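# Reorient a pinched screw hook in-hand to match goal

## Task

A screw hook starts pinched by its shank between thumb and index finger. Rotate it inside the hand until its orientation in the hand matches the two goal pictures. Only the hand may touch it (the wrist camera, its bracket and the arm's final link count as hand); any contact with something else, or the hook leaving the hand, is a failure. To complete, keep it motionless in the hand for a moment with the palm pointing straight down, no hand motor reporting "moving", and a firm grip, then declare it done.

## Robot and tools

Robot: one small arm on a base, ending in a five-finger right hand with a wrist force-torque sensor and a wrist camera. Cameras: cam_high and cam_wrist, each 504x504 pixels. A fixed bracket on the little-finger side of the wrist protrudes and can collide with things.

Frames. The scene frame has its origin on the table top under the arm's base, +z up, +y to the left when facing along +x. Results report the hand point position (end_effector_position, m) and orientation (end_effector_quat_wxyz), plus velocities, in this frame. The hand point rides rigidly with the palm, 0.05 m in front of it, where the index pad meets the thumb tip in a pinch. Its own axes: +z along the straightened fingers, +y out of the palm, +x across the palm away from the thumb. Palm facing straight down therefore means hand +y pointing along scene -z. The arm has little room: it can pull back along -z only slightly and rotate about +y (clockwise seen from the back of the hand) only a little; small turns also shift the hand point somewhat.

The row. Every motion command is one row of 14 numbers, each in [-1, 1], in this order: dx, dy, dz, rx, ry, rz, little, ring, middle, index, thumb_bend, thumb_turn, force_limit, speed. The first six are an offset, not a pose: a target displacement and rotation vector in the hand point's own axes, measured from the hand point pose in the most recent result that reported it (or, before any such result, and for any later calls inside one reply, from where the robot is when the action begins). Scale: 1.0 equals 0.6 m or 180 degrees. All zeros for these six drives the hand back to that reference pose; it is not a pause. The next six are absolute finger targets: for little, ring, middle, index and thumb_bend, +1 is straight/open and -1 fully curled/closed; for thumb_turn, +1 is beside the palm and -1 in front of it facing the fingers. A pinch is roughly index -0.22, thumb_bend -0.75, thumb_turn -0.57. force_limit maps -1..+1 linearly to about 0..10 N at the fingertip (0..15 N for both thumb motors) and only stops closing motion. speed maps -1..+1 to near zero..full, where full crosses a finger's whole range in 0.6 s; close at -0.9 or slower for a gentle grip.

Tools.
execute_actions: {"actions": [...], "pictures": bool}. An empty list just reports state. One action {"rows": [[14 numbers], ...], "steps": n} runs up to 15 control steps of 1/30 s (default 15); each row is one step, and the last repeats if rows are fewer; every row is measured from the same reference pose, not from the previous row. One wait {"steps": n}, n up to 300, counts from the last result, including your reply time. A refused call sends nothing.
move: {"target": row, "speed": m/s 0.002-0.5 (default 0.25, turning up to twice that in rad/s), "stop_force": N 5-24 optional}. Drives the hand point along a straight path to the offset target, lasting 0.5-10 s; finger numbers are sent at the start. It does not avoid obstacles and can overshoot its speed near full arm extension. stop_force ends the path when the push against the motion rises that much for 2 steps; it is unreliable on rotating moves and should be omitted when moving away from something being pressed. Its result line reports the ending (done, off_target, moving, held, fault, contact) and limits (paced = pose clipped; held = some steps blocked).
wait: {"seconds": 0-10}, sends nothing new.
zoom_image: {"camera": "cam_high" or "cam_wrist", "region": [x0, y0, x1, y1]} in pixels, at most 504x504.
show_instructions: shows the goal reference images.
finished_scene: {"scene": n} ends and grades the scene; irreversible.

Control behaviour. Each step, the commanded pose is clipped to within 100 mm and 16 degrees of the measured pose; the arm lags commands by about 0.17 s and position is favoured over orientation. After an action the arm continues only to the last clipped pose, so check the result and send the remainder. A finger motor starts only when its target changes (by at least 0.01), then runs until target or force_limit, and locks (holding at least 15 N). Resending the same numbers keeps the grip. To squeeze harder, raise force_limit and send a further-closed target; to loosen, send a more open one.

Result lines. hand_measured, hand_stopped_by (moving, target, force, stalled, fault), hand_load_n (positive = finger pushed open), hand_force_limit and hand_speed list six values in motor order. A lost grip shows only as loads dropping near zero. "Hand target" gives the pose now being driven toward. "pose unreachable" and HELD mark steps the clearance check changed or blocked. Wrist force/torque is in end-effector axes, noisy (offset up to ~3.5 N), saturating near 30 N; "no reading" is normal at start.

Avoid: the hook touching anything but the hand, dropping it, knocking anything off the table, hard or fast contacts. Torque beyond joint limits (wrist joints 8.01 N m) or any 150 N external force triggers a 10 s fault stop; holding loads heats motors, with a MOTOR HOT warning at 70 °C and a braking over-temperature stop at 85 °C. Finish with palm down, hook still and firmly held, no motor reading moving.

Each tool is called after "Call:" by a JSON object that holds its "method" and its "body".

Reference images:

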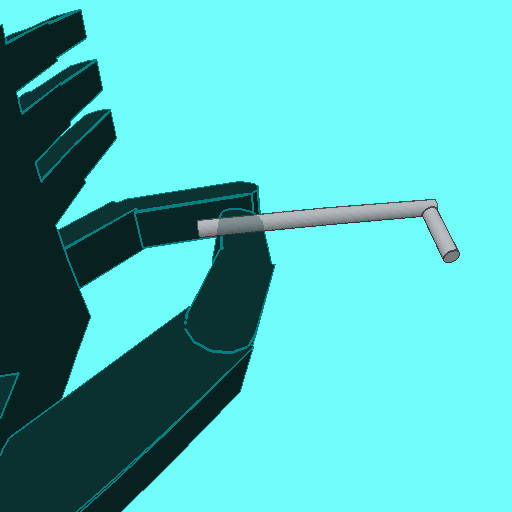

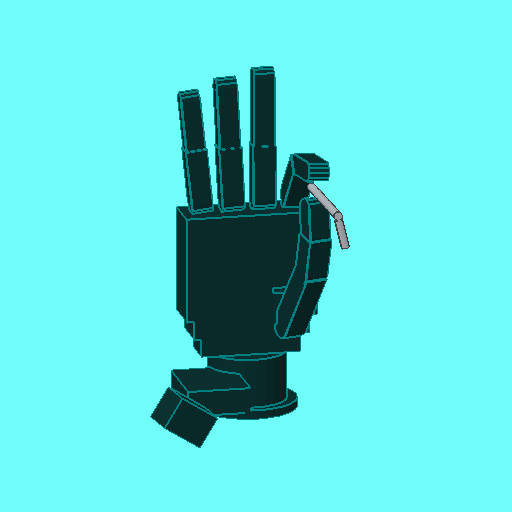

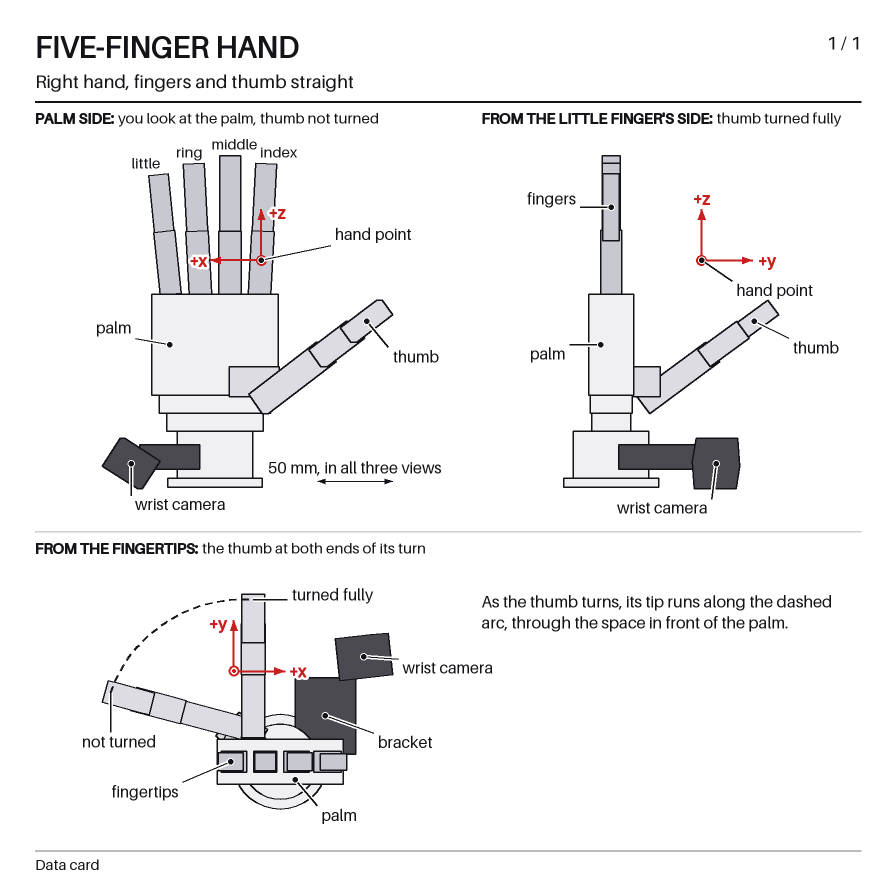

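## Session

Call:
{"method": "execute_actions", "body": {"actions": []}}

Scene clock: 0.00 s of 4500.00 s.
end_effector_position=(+0.4636, -0.0237, +0.3009) hand_measured=(+1.000, +1.000, +1.000, -0.148, -0.750, -0.550) hand_load_n=(+0.0, +0.0, +0.0, +5.5, +0.5, +0.0) hand_stopped_by=(target, target, target, target, target, target) hand_force_limit=0.00 hand_speed=-0.80 end_effector_quat_wxyz=(+0.409, -0.421, +0.561, -0.584) end_effector_velocity=(+0.000, -0.000, -0.000) end_effector_angular_velocity=(-0.000, -0.000, -0.000)
Joint positions: [-0.475 -1.401  2.244 -3.999 -1.362 -0.025]
Joint velocities: [-0.     0.001 -0.    -0.001  0.    -0.   ]
Motor temperatures (°C, as the motors report them): [32 31 27 39 36 30]
Wrist force (N, on the end effector, along its own x y z axes, offset not removed): no reading
Wrist torque (N m, same axes, about the end effector's origin, offset not removed): no reading
Hand target: +0.464, -0.024, +0.301; +0.409, -0.421, +0.561, -0.584

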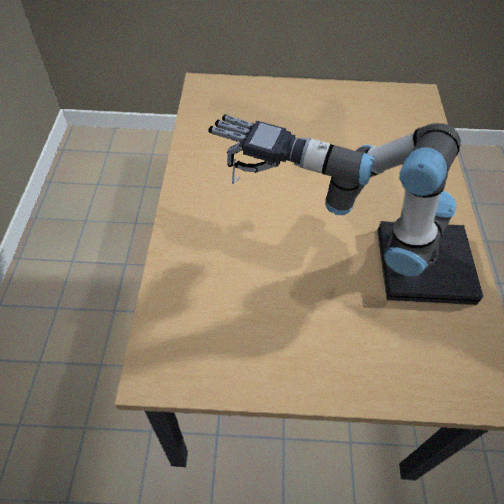

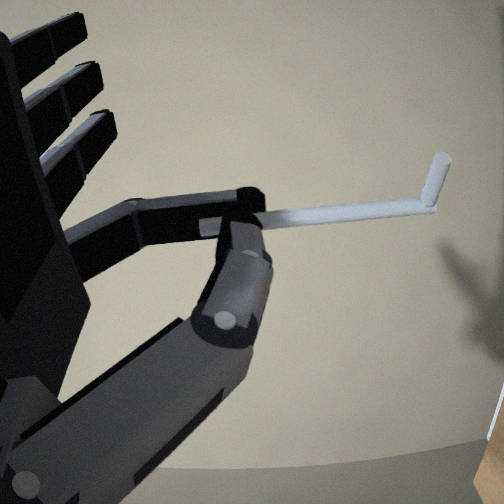

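Call:
{"method": "zoom_image", "body": {"camera": "cam_wrist", "region": [150, 100, 504, 350]}}

Region (150, 100, 504, 350) of cam_wrist's 504x504 image, scaled by 1.424, with more detail than that image has; it fills the top 356 rows of this view, and the rest is white.

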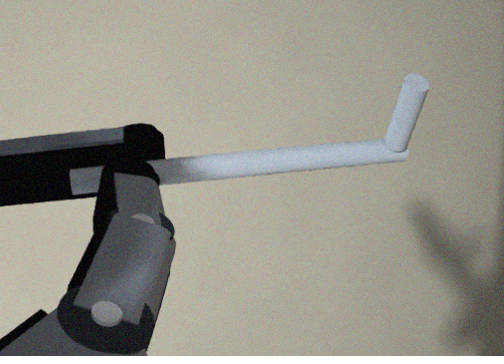

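Call:
{"method": "execute_actions", "body": {"actions": [{"rows": [[0,0,0,0,0,0,1,1,1,-0.22,-0.75,-0.45,0.0,-0.8]], "steps": 15}]}}

Scene clock: 120.50 s of 4500.00 s.
end_effector_position=(+0.4636, -0.0237, +0.3009) hand_measured=(+1.000, +1.000, +1.000, -0.148, -0.748, -0.450) hand_load_n=(+0.0, +0.0, +0.0, +5.5, +2.5, -0.5) hand_stopped_by=(target, target, target, force, target, moving) hand_force_limit=0.00 hand_speed=-0.80 end_effector_quat_wxyz=(+0.409, -0.421, +0.561, -0.584) end_effector_velocity=(-0.000, +0.001, +0.001) end_effector_angular_velocity=(-0.001, -0.002, +0.001)
Joint positions: [-0.475 -1.401  2.244 -3.999 -1.362 -0.025]
Joint velocities: [ 0.001 -0.002 -0.     0.     0.     0.   ]
Motor temperatures (°C, as the motors report them): [32 31 27 39 36 30]
Wrist force (N, on the end effector, along its own x y z axes, offset not removed): [-0.3 0.9 0.7]
Wrist torque (N m, same axes, about the end effector's origin, offset not removed): [-0.01 0.12 0.01]
Hand target: +0.464, -0.024, +0.301; +0.409, -0.421, +0.561, -0.584
Off the commanded pose: 0.000 m, 0 deg.
Steps of this call (steps 1 to 90: nothing new was sent; then 117.00 s passed at rest; steps 91 to 105: all 15 steps of this action). Readings (end_effector_position | what the end effector reports):
91: (+0.4636, -0.0237, +0.3009) | hand_measured=(+1.000, +1.000, +1.000, -0.148, -0.750, -0.550) hand_load_n=(+0.0, +0.0, +0.0, +5.5, +0.5, +0.0) hand_stopped_by=(target, target, target, force, target, moving) hand_force_limit=0.00 hand_speed=-0.80
92: (+0.4636, -0.0237, +0.3009) | hand_measured=(+1.000, +1.000, +1.000, -0.148, -0.750, -0.550) hand_load_n=(+0.0, +0.0, +0.0, +5.5, +0.5, +0.0) hand_stopped_by=(target, target, target, force, target, moving) hand_force_limit=0.00 hand_speed=-0.80
94: (+0.4636, -0.0237, +0.3009) | hand_measured=(+1.000, +1.000, +1.000, -0.148, -0.750, -0.542) hand_load_n=(+0.0, +0.0, +0.0, +5.5, +1.0, +0.0) hand_stopped_by=(target, target, target, force, target, moving) hand_force_limit=0.00 hand_speed=-0.80
98: (+0.4636, -0.0237, +0.3009) | hand_measured=(+1.000, +1.000, +1.000, -0.148, -0.750, -0.504) hand_load_n=(+0.0, +0.0, +0.0, +5.5, +1.5, +0.0) hand_stopped_by=(target, target, target, force, target, moving) hand_force_limit=0.00 hand_speed=-0.80
105: the state above

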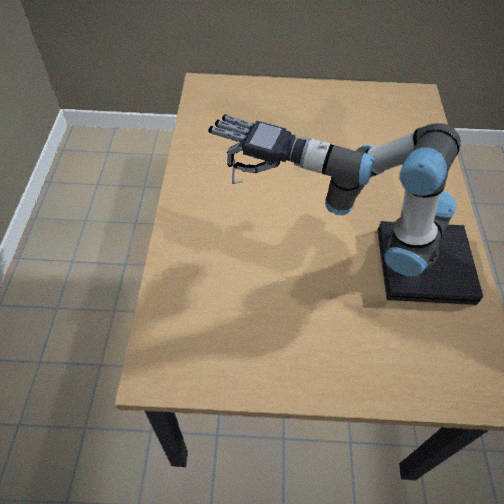

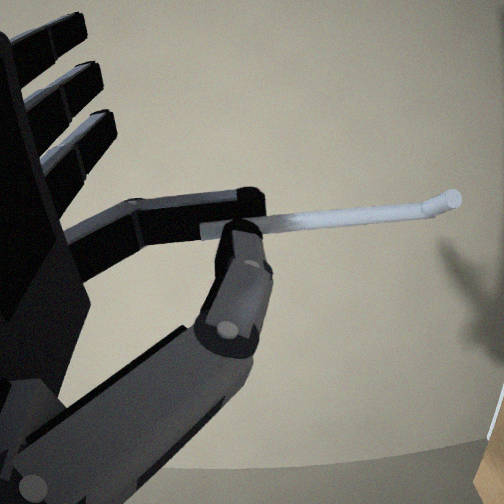

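Call:
{"method": "execute_actions", "body": {"actions": [{"rows": [[0,0,0,0,0,0,1,1,1,-0.22,-0.75,-0.38,0.0,-0.8]], "steps": 15}]}}

Scene clock: 126.83 s of 4500.00 s.
end_effector_position=(+0.4636, -0.0237, +0.3009) hand_measured=(+1.000, +1.000, +1.000, -0.148, -0.748, -0.380) hand_load_n=(+0.0, +0.0, +0.0, +6.0, +3.5, -0.5) hand_stopped_by=(target, target, target, force, target, target) hand_force_limit=0.00 hand_speed=-0.80 end_effector_quat_wxyz=(+0.409, -0.421, +0.561, -0.584) end_effector_velocity=(-0.000, +0.000, +0.000) end_effector_angular_velocity=(-0.000, -0.001, +0.000)
Joint positions: [-0.475 -1.401  2.244 -3.999 -1.362 -0.025]
Joint velocities: [ 0. -0. -0. -0. -0.  0.]
Motor temperatures (°C, as the motors report them): [32 31 27 39 36 30]
Wrist force (N, on the end effector, along its own x y z axes, offset not removed): [1.4 1.8 4.2]
Wrist torque (N m, same axes, about the end effector's origin, offset not removed): [-0.06 -0.24 0.12]
Hand target: +0.464, -0.024, +0.301; +0.409, -0.421, +0.561, -0.584
Off the commanded pose: 0.000 m, 0 deg.
Steps of this call (steps 1 to 90: nothing new was sent; then 2.83 s passed at rest; steps 91 to 105: all 15 steps of this action). Readings (end_effector_position | what the end effector reports):
91: (+0.4636, -0.0237, +0.3009) | hand_measured=(+1.000, +1.000, +1.000, -0.148, -0.748, -0.450) hand_load_n=(+0.0, +0.0, +0.0, +5.5, +2.5, -0.5) hand_stopped_by=(target, target, target, force, target, moving) hand_force_limit=0.00 hand_speed=-0.80
92: (+0.4636, -0.0237, +0.3009) | hand_measured=(+1.000, +1.000, +1.000, -0.148, -0.748, -0.450) hand_load_n=(+0.0, +0.0, +0.0, +5.5, +2.5, -0.5) hand_stopped_by=(target, target, target, force, target, moving) hand_force_limit=0.00 hand_speed=-0.80
94: (+0.4636, -0.0237, +0.3009) | hand_measured=(+1.000, +1.000, +1.000, -0.148, -0.748, -0.442) hand_load_n=(+0.0, +0.0, +0.0, +5.5, +2.5, -0.5) hand_stopped_by=(target, target, target, force, target, moving) hand_force_limit=0.00 hand_speed=-0.80
98: (+0.4636, -0.0237, +0.3009) | hand_measured=(+1.000, +1.000, +1.000, -0.148, -0.748, -0.404) hand_load_n=(+0.0, +0.0, +0.0, +6.0, +3.0, -0.5) hand_stopped_by=(target, target, target, force, target, moving) hand_force_limit=0.00 hand_speed=-0.80
105: the state above

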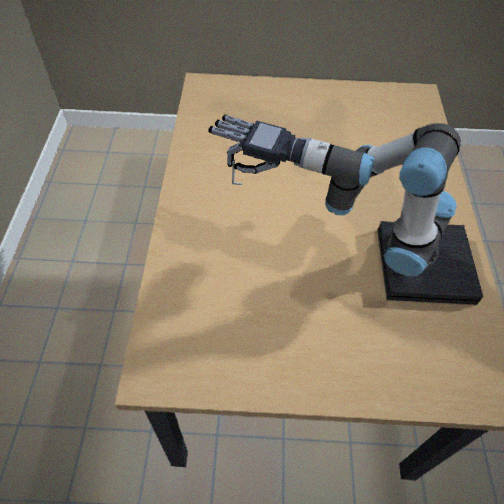

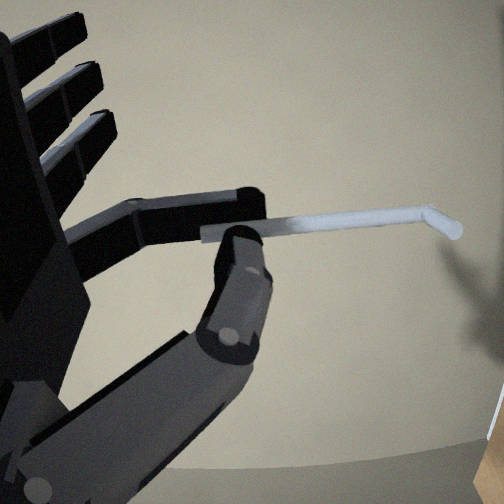

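Call:
{"method": "execute_actions", "body": {"actions": [{"rows": [[0,0,0,0,0,0,1,1,1,-0.22,-0.75,-0.32,0.0,-0.8]], "steps": 12}]}}

Call:
{"method": "zoom_image", "body": {"camera": "cam_wrist", "region": [150, 100, 504, 350]}}

Scene clock: 140.00 s of 4500.00 s.
end_effector_position=(+0.4636, -0.0237, +0.3009) hand_measured=(+1.000, +1.000, +1.000, -0.148, -0.748, -0.320) hand_load_n=(+0.0, +0.0, +0.0, +6.0, +4.0, -0.5) hand_stopped_by=(target, target, target, force, target, moving) hand_force_limit=0.00 hand_speed=-0.80 end_effector_quat_wxyz=(+0.409, -0.421, +0.561, -0.584) end_effector_velocity=(-0.000, +0.000, +0.000) end_effector_angular_velocity=(+0.000, -0.000, +0.000)
Joint positions: [-0.475 -1.401  2.244 -3.999 -1.362 -0.025]
Joint velocities: [ 0. -0.  0.  0.  0.  0.]
Motor temperatures (°C, as the motors report them): [32 31 27 39 36 30]
Wrist force (N, on the end effector, along its own x y z axes, offset not removed): [2.1 0.3 1.0]
Wrist torque (N m, same axes, about the end effector's origin, offset not removed): [-0.07 -0.34 0.12]
Hand target: +0.464, -0.024, +0.301; +0.409, -0.421, +0.561, -0.584
Off the commanded pose: 0.000 m, 0 deg.
Steps of this call (steps 1 to 90: nothing new was sent; then 9.77 s passed at rest; steps 91 to 102: all 12 steps of this action). Readings (end_effector_position | what the end effector reports):
91: (+0.4636, -0.0237, +0.3009) | hand_measured=(+1.000, +1.000, +1.000, -0.148, -0.748, -0.380) hand_load_n=(+0.0, +0.0, +0.0, +6.0, +3.5, -0.5) hand_stopped_by=(target, target, target, force, target, moving) hand_force_limit=0.00 hand_speed=-0.80
92: (+0.4636, -0.0237, +0.3009) | hand_measured=(+1.000, +1.000, +1.000, -0.148, -0.748, -0.380) hand_load_n=(+0.0, +0.0, +0.0, +6.0, +3.5, -0.5) hand_stopped_by=(target, target, target, force, target, moving) hand_force_limit=0.00 hand_speed=-0.80
94: (+0.4636, -0.0237, +0.3009) | hand_measured=(+1.000, +1.000, +1.000, -0.148, -0.748, -0.372) hand_load_n=(+0.0, +0.0, +0.0, +6.0, +3.5, -0.5) hand_stopped_by=(target, target, target, force, target, moving) hand_force_limit=0.00 hand_speed=-0.80
98: (+0.4636, -0.0237, +0.3009) | hand_measured=(+1.000, +1.000, +1.000, -0.148, -0.748, -0.334) hand_load_n=(+0.0, +0.0, +0.0, +6.0, +4.0, -0.5) hand_stopped_by=(target, target, target, force, target, moving) hand_force_limit=0.00 hand_speed=-0.80
102: the state above

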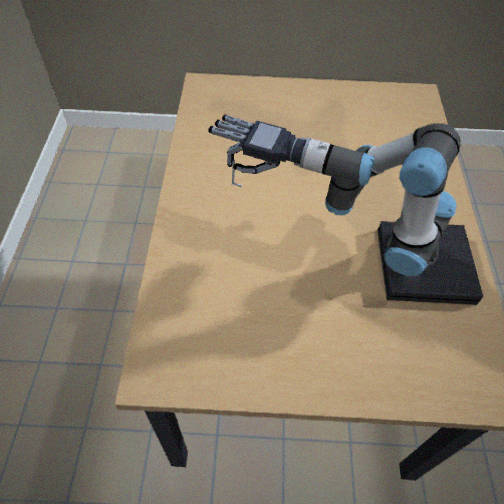

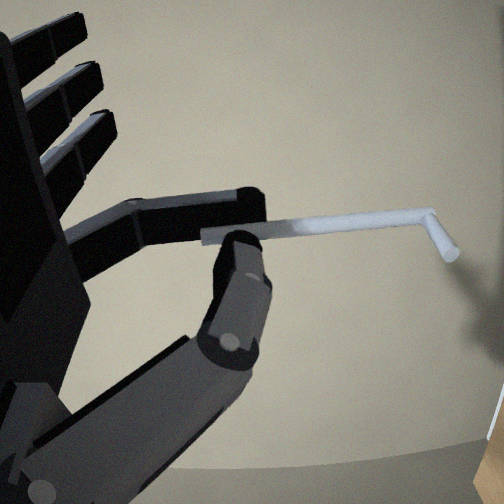

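Region (150, 100, 504, 350) of cam_wrist's 504x504 image, scaled by 1.424, with more detail than that image has; it fills the top 356 rows of this view, and the rest is white.

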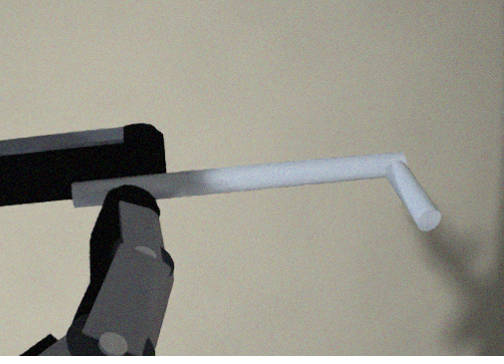

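Call:
{"method": "execute_actions", "body": {"actions": [{"rows": [[0,0,0,0,0,0,1,1,1,-0.22,-0.75,-0.285,0.0,-0.8]], "steps": 10}]}}

Call:
{"method": "zoom_image", "body": {"camera": "cam_wrist", "region": [150, 100, 504, 350]}}

Scene clock: 221.77 s of 4500.00 s.
end_effector_position=(+0.4636, -0.0237, +0.3009) hand_measured=(+1.000, +1.000, +1.000, -0.148, -0.748, -0.284) hand_load_n=(+0.0, +0.0, +0.0, +6.0, +4.0, -0.5) hand_stopped_by=(target, target, target, force, target, target) hand_force_limit=0.00 hand_speed=-0.80 end_effector_quat_wxyz=(+0.409, -0.421, +0.561, -0.584) end_effector_velocity=(+0.000, -0.000, +0.000) end_effector_angular_velocity=(+0.000, +0.000, -0.001)
Joint positions: [-0.475 -1.401  2.244 -3.999 -1.362 -0.025]
Joint velocities: [-0.001  0.    -0.001  0.001 -0.     0.   ]
Motor temperatures (°C, as the motors report them): [32 31 27 39 36 30]
Wrist force (N, on the end effector, along its own x y z axes, offset not removed): [0.4 0.9 2.3]
Wrist torque (N m, same axes, about the end effector's origin, offset not removed): [-0.06 -0.05 0.07]
Hand target: +0.464, -0.024, +0.301; +0.409, -0.421, +0.561, -0.584
Off the commanded pose: 0.000 m, 0 deg.
Steps of this call (steps 1 to 90: nothing new was sent; then 78.43 s passed at rest; steps 91 to 100: all 10 steps of this action). Readings (end_effector_position | what the end effector reports):
91: (+0.4636, -0.0237, +0.3009) | hand_measured=(+1.000, +1.000, +1.000, -0.148, -0.748, -0.320) hand_load_n=(+0.0, +0.0, +0.0, +6.0, +4.0, -0.5) hand_stopped_by=(target, target, target, force, target, moving) hand_force_limit=0.00 hand_speed=-0.80
92: (+0.4636, -0.0237, +0.3009) | hand_measured=(+1.000, +1.000, +1.000, -0.148, -0.748, -0.320) hand_load_n=(+0.0, +0.0, +0.0, +6.0, +4.0, -0.5) hand_stopped_by=(target, target, target, force, target, moving) hand_force_limit=0.00 hand_speed=-0.80
94: (+0.4636, -0.0237, +0.3009) | hand_measured=(+1.000, +1.000, +1.000, -0.148, -0.748, -0.312) hand_load_n=(+0.0, +0.0, +0.0, +6.0, +4.0, -0.5) hand_stopped_by=(target, target, target, force, target, moving) hand_force_limit=0.00 hand_speed=-0.80
98: (+0.4636, -0.0237, +0.3009) | hand_measured=(+1.000, +1.000, +1.000, -0.148, -0.748, -0.284) hand_load_n=(+0.0, +0.0, +0.0, +6.0, +4.0, -0.5) hand_stopped_by=(target, target, target, force, target, moving) hand_force_limit=0.00 hand_speed=-0.80
100: the state above

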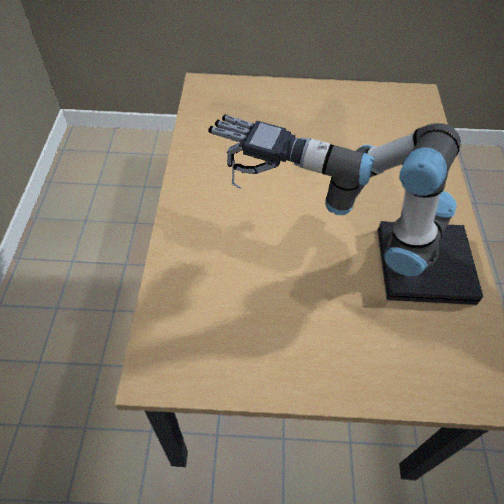

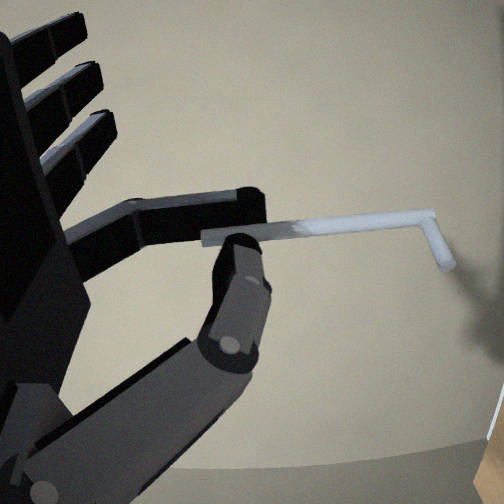

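Region (150, 100, 504, 350) of cam_wrist's 504x504 image, scaled by 1.424, with more detail than that image has; it fills the top 356 rows of this view, and the rest is white.

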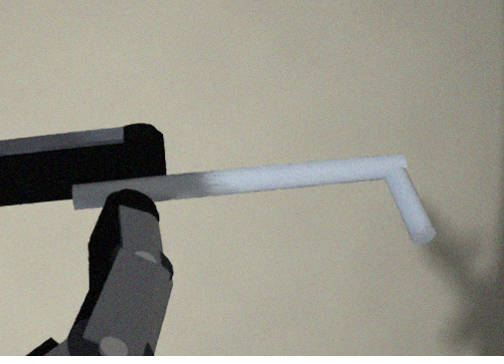

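Call:
{"method": "zoom_image", "body": {"camera": "cam_wrist", "region": [380, 180, 480, 280]}}

Region (380, 180, 480, 280) of cam_wrist's 504x504 image, scaled by 5.040, with more detail than that image has.

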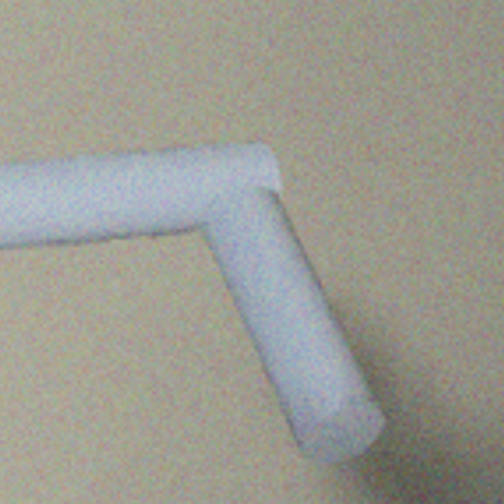

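Call:
{"method": "execute_actions", "body": {"actions": [{"rows": [[0,0,0,0,0,0,1,1,1,-0.22,-0.75,-0.308,0.0,-0.8]], "steps": 10}]}}

Call:
{"method": "zoom_image", "body": {"camera": "cam_wrist", "region": [380, 180, 480, 280]}}

Scene clock: 334.43 s of 4500.00 s.
end_effector_position=(+0.4636, -0.0237, +0.3009) hand_measured=(+1.000, +1.000, +1.000, -0.148, -0.748, -0.308) hand_load_n=(+0.0, +0.0, +0.0, +6.0, +3.5, -0.5) hand_stopped_by=(target, target, target, force, target, target) hand_force_limit=0.00 hand_speed=-0.80 end_effector_quat_wxyz=(+0.409, -0.421, +0.561, -0.584) end_effector_velocity=(+0.000, -0.000, +0.000) end_effector_angular_velocity=(-0.000, -0.001, -0.000)
Joint positions: [-0.475 -1.401  2.244 -3.999 -1.362 -0.025]
Joint velocities: [-0.001  0.    -0.001 -0.     0.     0.   ]
Motor temperatures (°C, as the motors report them): [32 31 28 39 36 30]
Wrist force (N, on the end effector, along its own x y z axes, offset not removed): [0.0 1.2 1.9]
Wrist torque (N m, same axes, about the end effector's origin, offset not removed): [0.03 0.00 0.02]
Hand target: +0.464, -0.024, +0.301; +0.409, -0.421, +0.561, -0.584
Off the commanded pose: 0.000 m, 0 deg.
Steps of this call (steps 1 to 90: nothing new was sent; then 109.33 s passed at rest; steps 91 to 100: all 10 steps of this action). Readings (end_effector_position | what the end effector reports):
91: (+0.4636, -0.0237, +0.3009) | hand_measured=(+1.000, +1.000, +1.000, -0.148, -0.748, -0.284) hand_load_n=(+0.0, +0.0, +0.0, +6.0, +4.0, -0.5) hand_stopped_by=(target, target, target, force, target, moving) hand_force_limit=0.00 hand_speed=-0.80
92: (+0.4636, -0.0237, +0.3009) | hand_measured=(+1.000, +1.000, +1.000, -0.148, -0.748, -0.284) hand_load_n=(+0.0, +0.0, +0.0, +6.0, +4.0, -0.5) hand_stopped_by=(target, target, target, force, target, moving) hand_force_limit=0.00 hand_speed=-0.80
94: (+0.4636, -0.0237, +0.3009) | hand_measured=(+1.000, +1.000, +1.000, -0.148, -0.748, -0.292) hand_load_n=(+0.0, +0.0, +0.0, +6.0, +4.0, -0.5) hand_stopped_by=(target, target, target, force, target, moving) hand_force_limit=0.00 hand_speed=-0.80
98: (+0.4636, -0.0237, +0.3009) | hand_measured=(+1.000, +1.000, +1.000, -0.148, -0.748, -0.308) hand_load_n=(+0.0, +0.0, +0.0, +6.0, +3.5, -0.5) hand_stopped_by=(target, target, target, force, target, moving) hand_force_limit=0.00 hand_speed=-0.80
100: the state above

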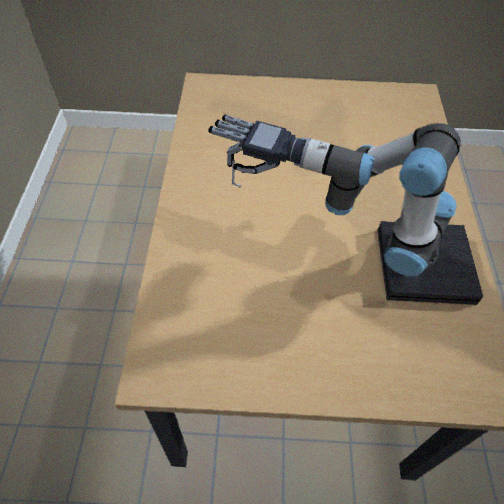

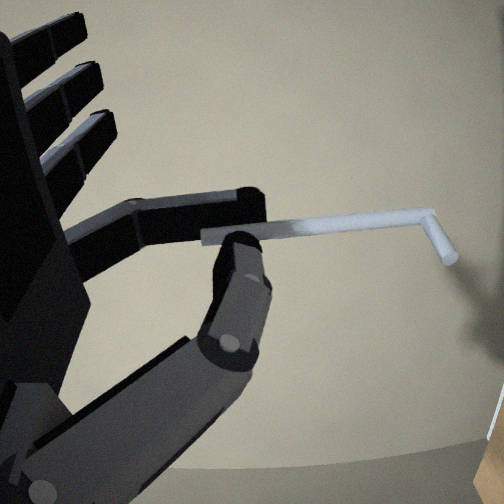

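Region (380, 180, 480, 280) of cam_wrist's 504x504 image, scaled by 5.040, with more detail than that image has.

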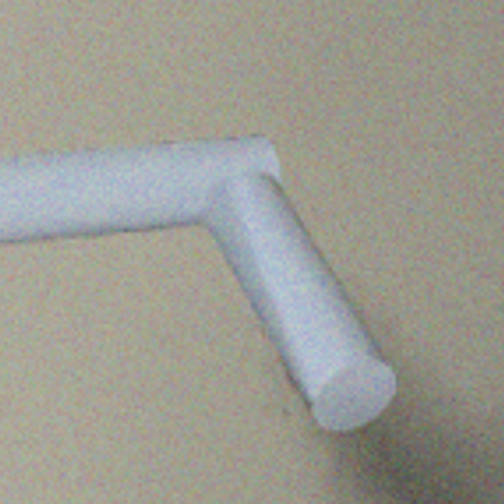

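Call:
{"method": "execute_actions", "body": {"actions": [{"rows": [[0,0,0,0,0,0,1,1,1,-0.22,-0.75,-0.278,0.0,-0.8]], "steps": 10}]}}

Call:
{"method": "zoom_image", "body": {"camera": "cam_wrist", "region": [380, 180, 480, 280]}}

Scene clock: 399.93 s of 4500.00 s.
end_effector_position=(+0.4636, -0.0237, +0.3009) hand_measured=(+1.000, +1.000, +1.000, -0.148, -0.748, -0.278) hand_load_n=(+0.0, +0.0, +0.0, +6.0, +4.5, -0.5) hand_stopped_by=(target, target, target, force, target, target) hand_force_limit=0.00 hand_speed=-0.80 end_effector_quat_wxyz=(+0.409, -0.421, +0.561, -0.584) end_effector_velocity=(-0.000, +0.000, +0.000) end_effector_angular_velocity=(-0.001, -0.000, -0.000)
Joint positions: [-0.475 -1.401  2.244 -3.999 -1.362 -0.025]
Joint velocities: [-0.    -0.001  0.    -0.     0.    -0.   ]
Motor temperatures (°C, as the motors report them): [32 31 28 39 36 30]
Wrist force (N, on the end effector, along its own x y z axes, offset not removed): [0.5 1.1 1.7]
Wrist torque (N m, same axes, about the end effector's origin, offset not removed): [-0.06 -0.08 0.08]
Hand target: +0.464, -0.024, +0.301; +0.409, -0.421, +0.561, -0.584
Off the commanded pose: 0.000 m, 0 deg.
Steps of this call (steps 1 to 90: nothing new was sent; then 62.17 s passed at rest; steps 91 to 100: all 10 steps of this action). Readings (end_effector_position | what the end effector reports):
91: (+0.4636, -0.0237, +0.3009) | hand_measured=(+1.000, +1.000, +1.000, -0.148, -0.748, -0.308) hand_load_n=(+0.0, +0.0, +0.0, +6.0, +3.5, -0.5) hand_stopped_by=(target, target, target, force, target, moving) hand_force_limit=0.00 hand_speed=-0.80
92: (+0.4636, -0.0237, +0.3009) | hand_measured=(+1.000, +1.000, +1.000, -0.148, -0.748, -0.308) hand_load_n=(+0.0, +0.0, +0.0, +6.0, +3.5, -0.5) hand_stopped_by=(target, target, target, force, target, moving) hand_force_limit=0.00 hand_speed=-0.80
94: (+0.4636, -0.0237, +0.3009) | hand_measured=(+1.000, +1.000, +1.000, -0.148, -0.748, -0.300) hand_load_n=(+0.0, +0.0, +0.0, +6.0, +4.0, -0.5) hand_stopped_by=(target, target, target, force, target, moving) hand_force_limit=0.00 hand_speed=-0.80
98: (+0.4636, -0.0237, +0.3009) | hand_measured=(+1.000, +1.000, +1.000, -0.148, -0.748, -0.278) hand_load_n=(+0.0, +0.0, +0.0, +6.0, +4.5, -0.5) hand_stopped_by=(target, target, target, force, target, moving) hand_force_limit=0.00 hand_speed=-0.80
100: the state above

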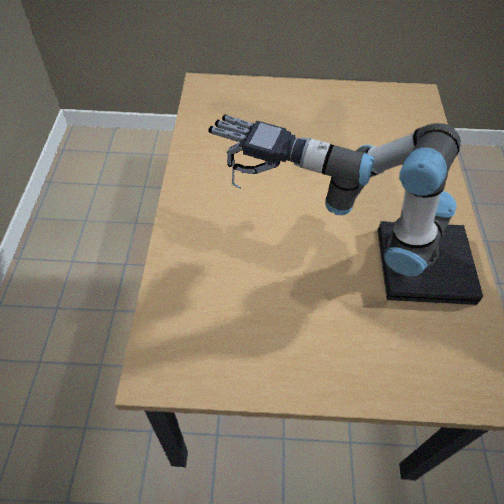

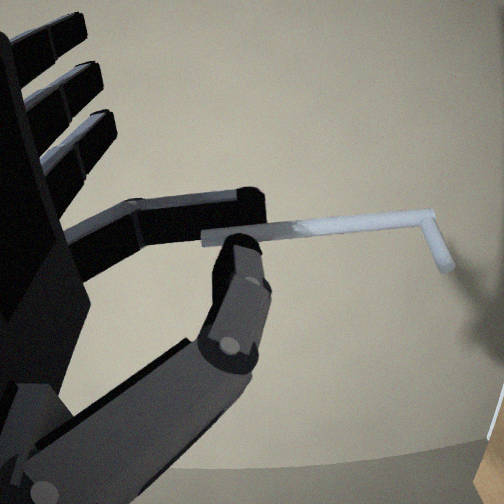

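Region (380, 180, 480, 280) of cam_wrist's 504x504 image, scaled by 5.040, with more detail than that image has.

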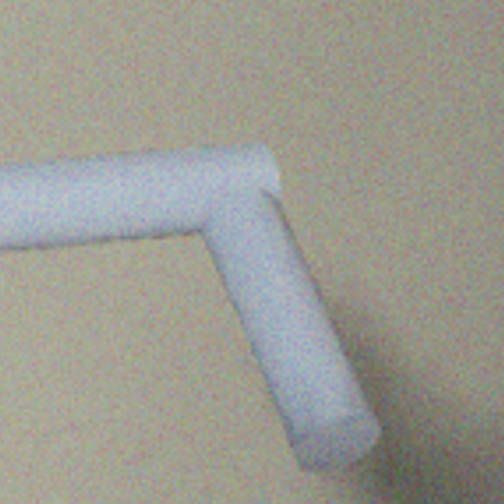

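Call:
{"method": "execute_actions", "body": {"actions": [{"rows": [[0,0,0,0,0,0,1,1,1,-0.25,-0.75,-0.278,0.6,-0.92]], "steps": 15}]}}

Call:
{"method": "zoom_image", "body": {"camera": "cam_wrist", "region": [380, 180, 480, 280]}}

Scene clock: 430.50 s of 4500.00 s.
end_effector_position=(+0.4636, -0.0237, +0.3009) hand_measured=(+1.000, +1.000, +1.000, -0.154, -0.748, -0.278) hand_load_n=(+0.0, +0.0, +0.0, +8.0, +5.0, -0.5) hand_stopped_by=(target, target, target, force, target, target) hand_force_limit=0.60 hand_speed=-0.92 end_effector_quat_wxyz=(+0.409, -0.421, +0.561, -0.584) end_effector_velocity=(-0.000, -0.000, +0.000) end_effector_angular_velocity=(-0.000, -0.001, -0.000)
Joint positions: [-0.475 -1.401  2.244 -3.999 -1.362 -0.025]
Joint velocities: [-0. -0. -0. -0.  0.  0.]
Motor temperatures (°C, as the motors report them): [32 31 28 40 36 30]
Wrist force (N, on the end effector, along its own x y z axes, offset not removed): [0.1 1.2 1.3]
Wrist torque (N m, same axes, about the end effector's origin, offset not removed): [0.11 0.03 0.00]
Hand target: +0.464, -0.024, +0.301; +0.409, -0.421, +0.561, -0.584
Off the commanded pose: 0.000 m, 0 deg.
Steps of this call (steps 1 to 90: nothing new was sent; then 27.07 s passed at rest; steps 91 to 105: all 15 steps of this action). Readings (end_effector_position | what the end effector reports):
91: (+0.4636, -0.0237, +0.3009) | hand_measured=(+1.000, +1.000, +1.000, -0.148, -0.748, -0.278) hand_load_n=(+0.0, +0.0, +0.0, +6.0, +4.5, -0.5) hand_stopped_by=(target, target, target, moving, target, target) hand_force_limit=0.60 hand_speed=-0.92
92: (+0.4636, -0.0237, +0.3009) | hand_measured=(+1.000, +1.000, +1.000, -0.148, -0.748, -0.278) hand_load_n=(+0.0, +0.0, +0.0, +6.0, +4.5, -0.5) hand_stopped_by=(target, target, target, moving, target, target) hand_force_limit=0.60 hand_speed=-0.92
94: (+0.4636, -0.0237, +0.3009) | hand_measured=(+1.000, +1.000, +1.000, -0.150, -0.748, -0.278) hand_load_n=(+0.0, +0.0, +0.0, +7.0, +4.5, -0.5) hand_stopped_by=(target, target, target, moving, target, target) hand_force_limit=0.60 hand_speed=-0.92
98: (+0.4636, -0.0237, +0.3009) | hand_measured=(+1.000, +1.000, +1.000, -0.154, -0.748, -0.278) hand_load_n=(+0.0, +0.0, +0.0, +8.0, +5.0, -0.5) hand_stopped_by=(target, target, target, force, target, target) hand_force_limit=0.60 hand_speed=-0.92
105: the state above

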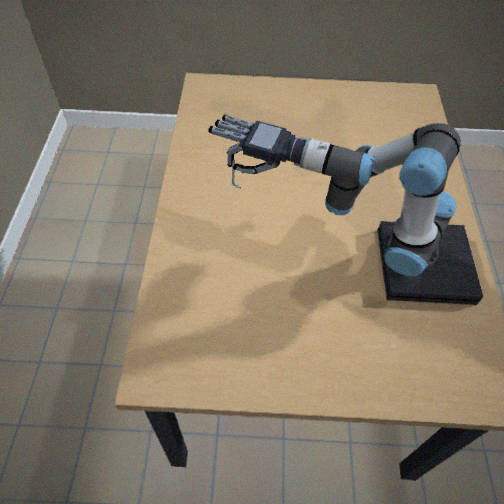

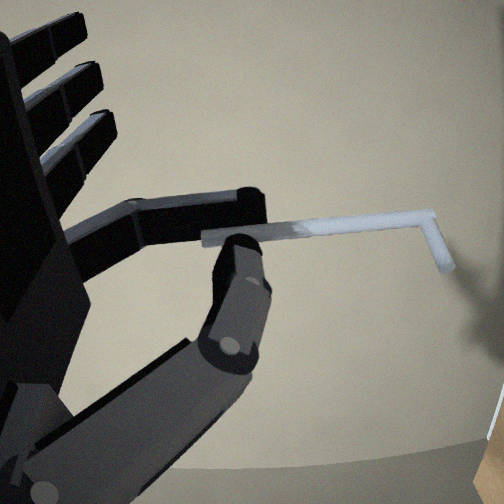

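Region (380, 180, 480, 280) of cam_wrist's 504x504 image, scaled by 5.040, with more detail than that image has.

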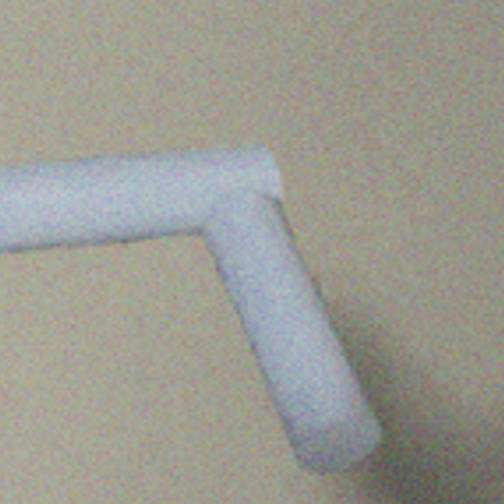

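The hook now matches the goal pictures. The grip is tighter (index finger 8 N), the palm faces down and no hand motor is moving, so I'm ending scene 1.

Call:
{"method": "finished_scene", "body": {"scene": 1}}

The scene is finished: the task was done.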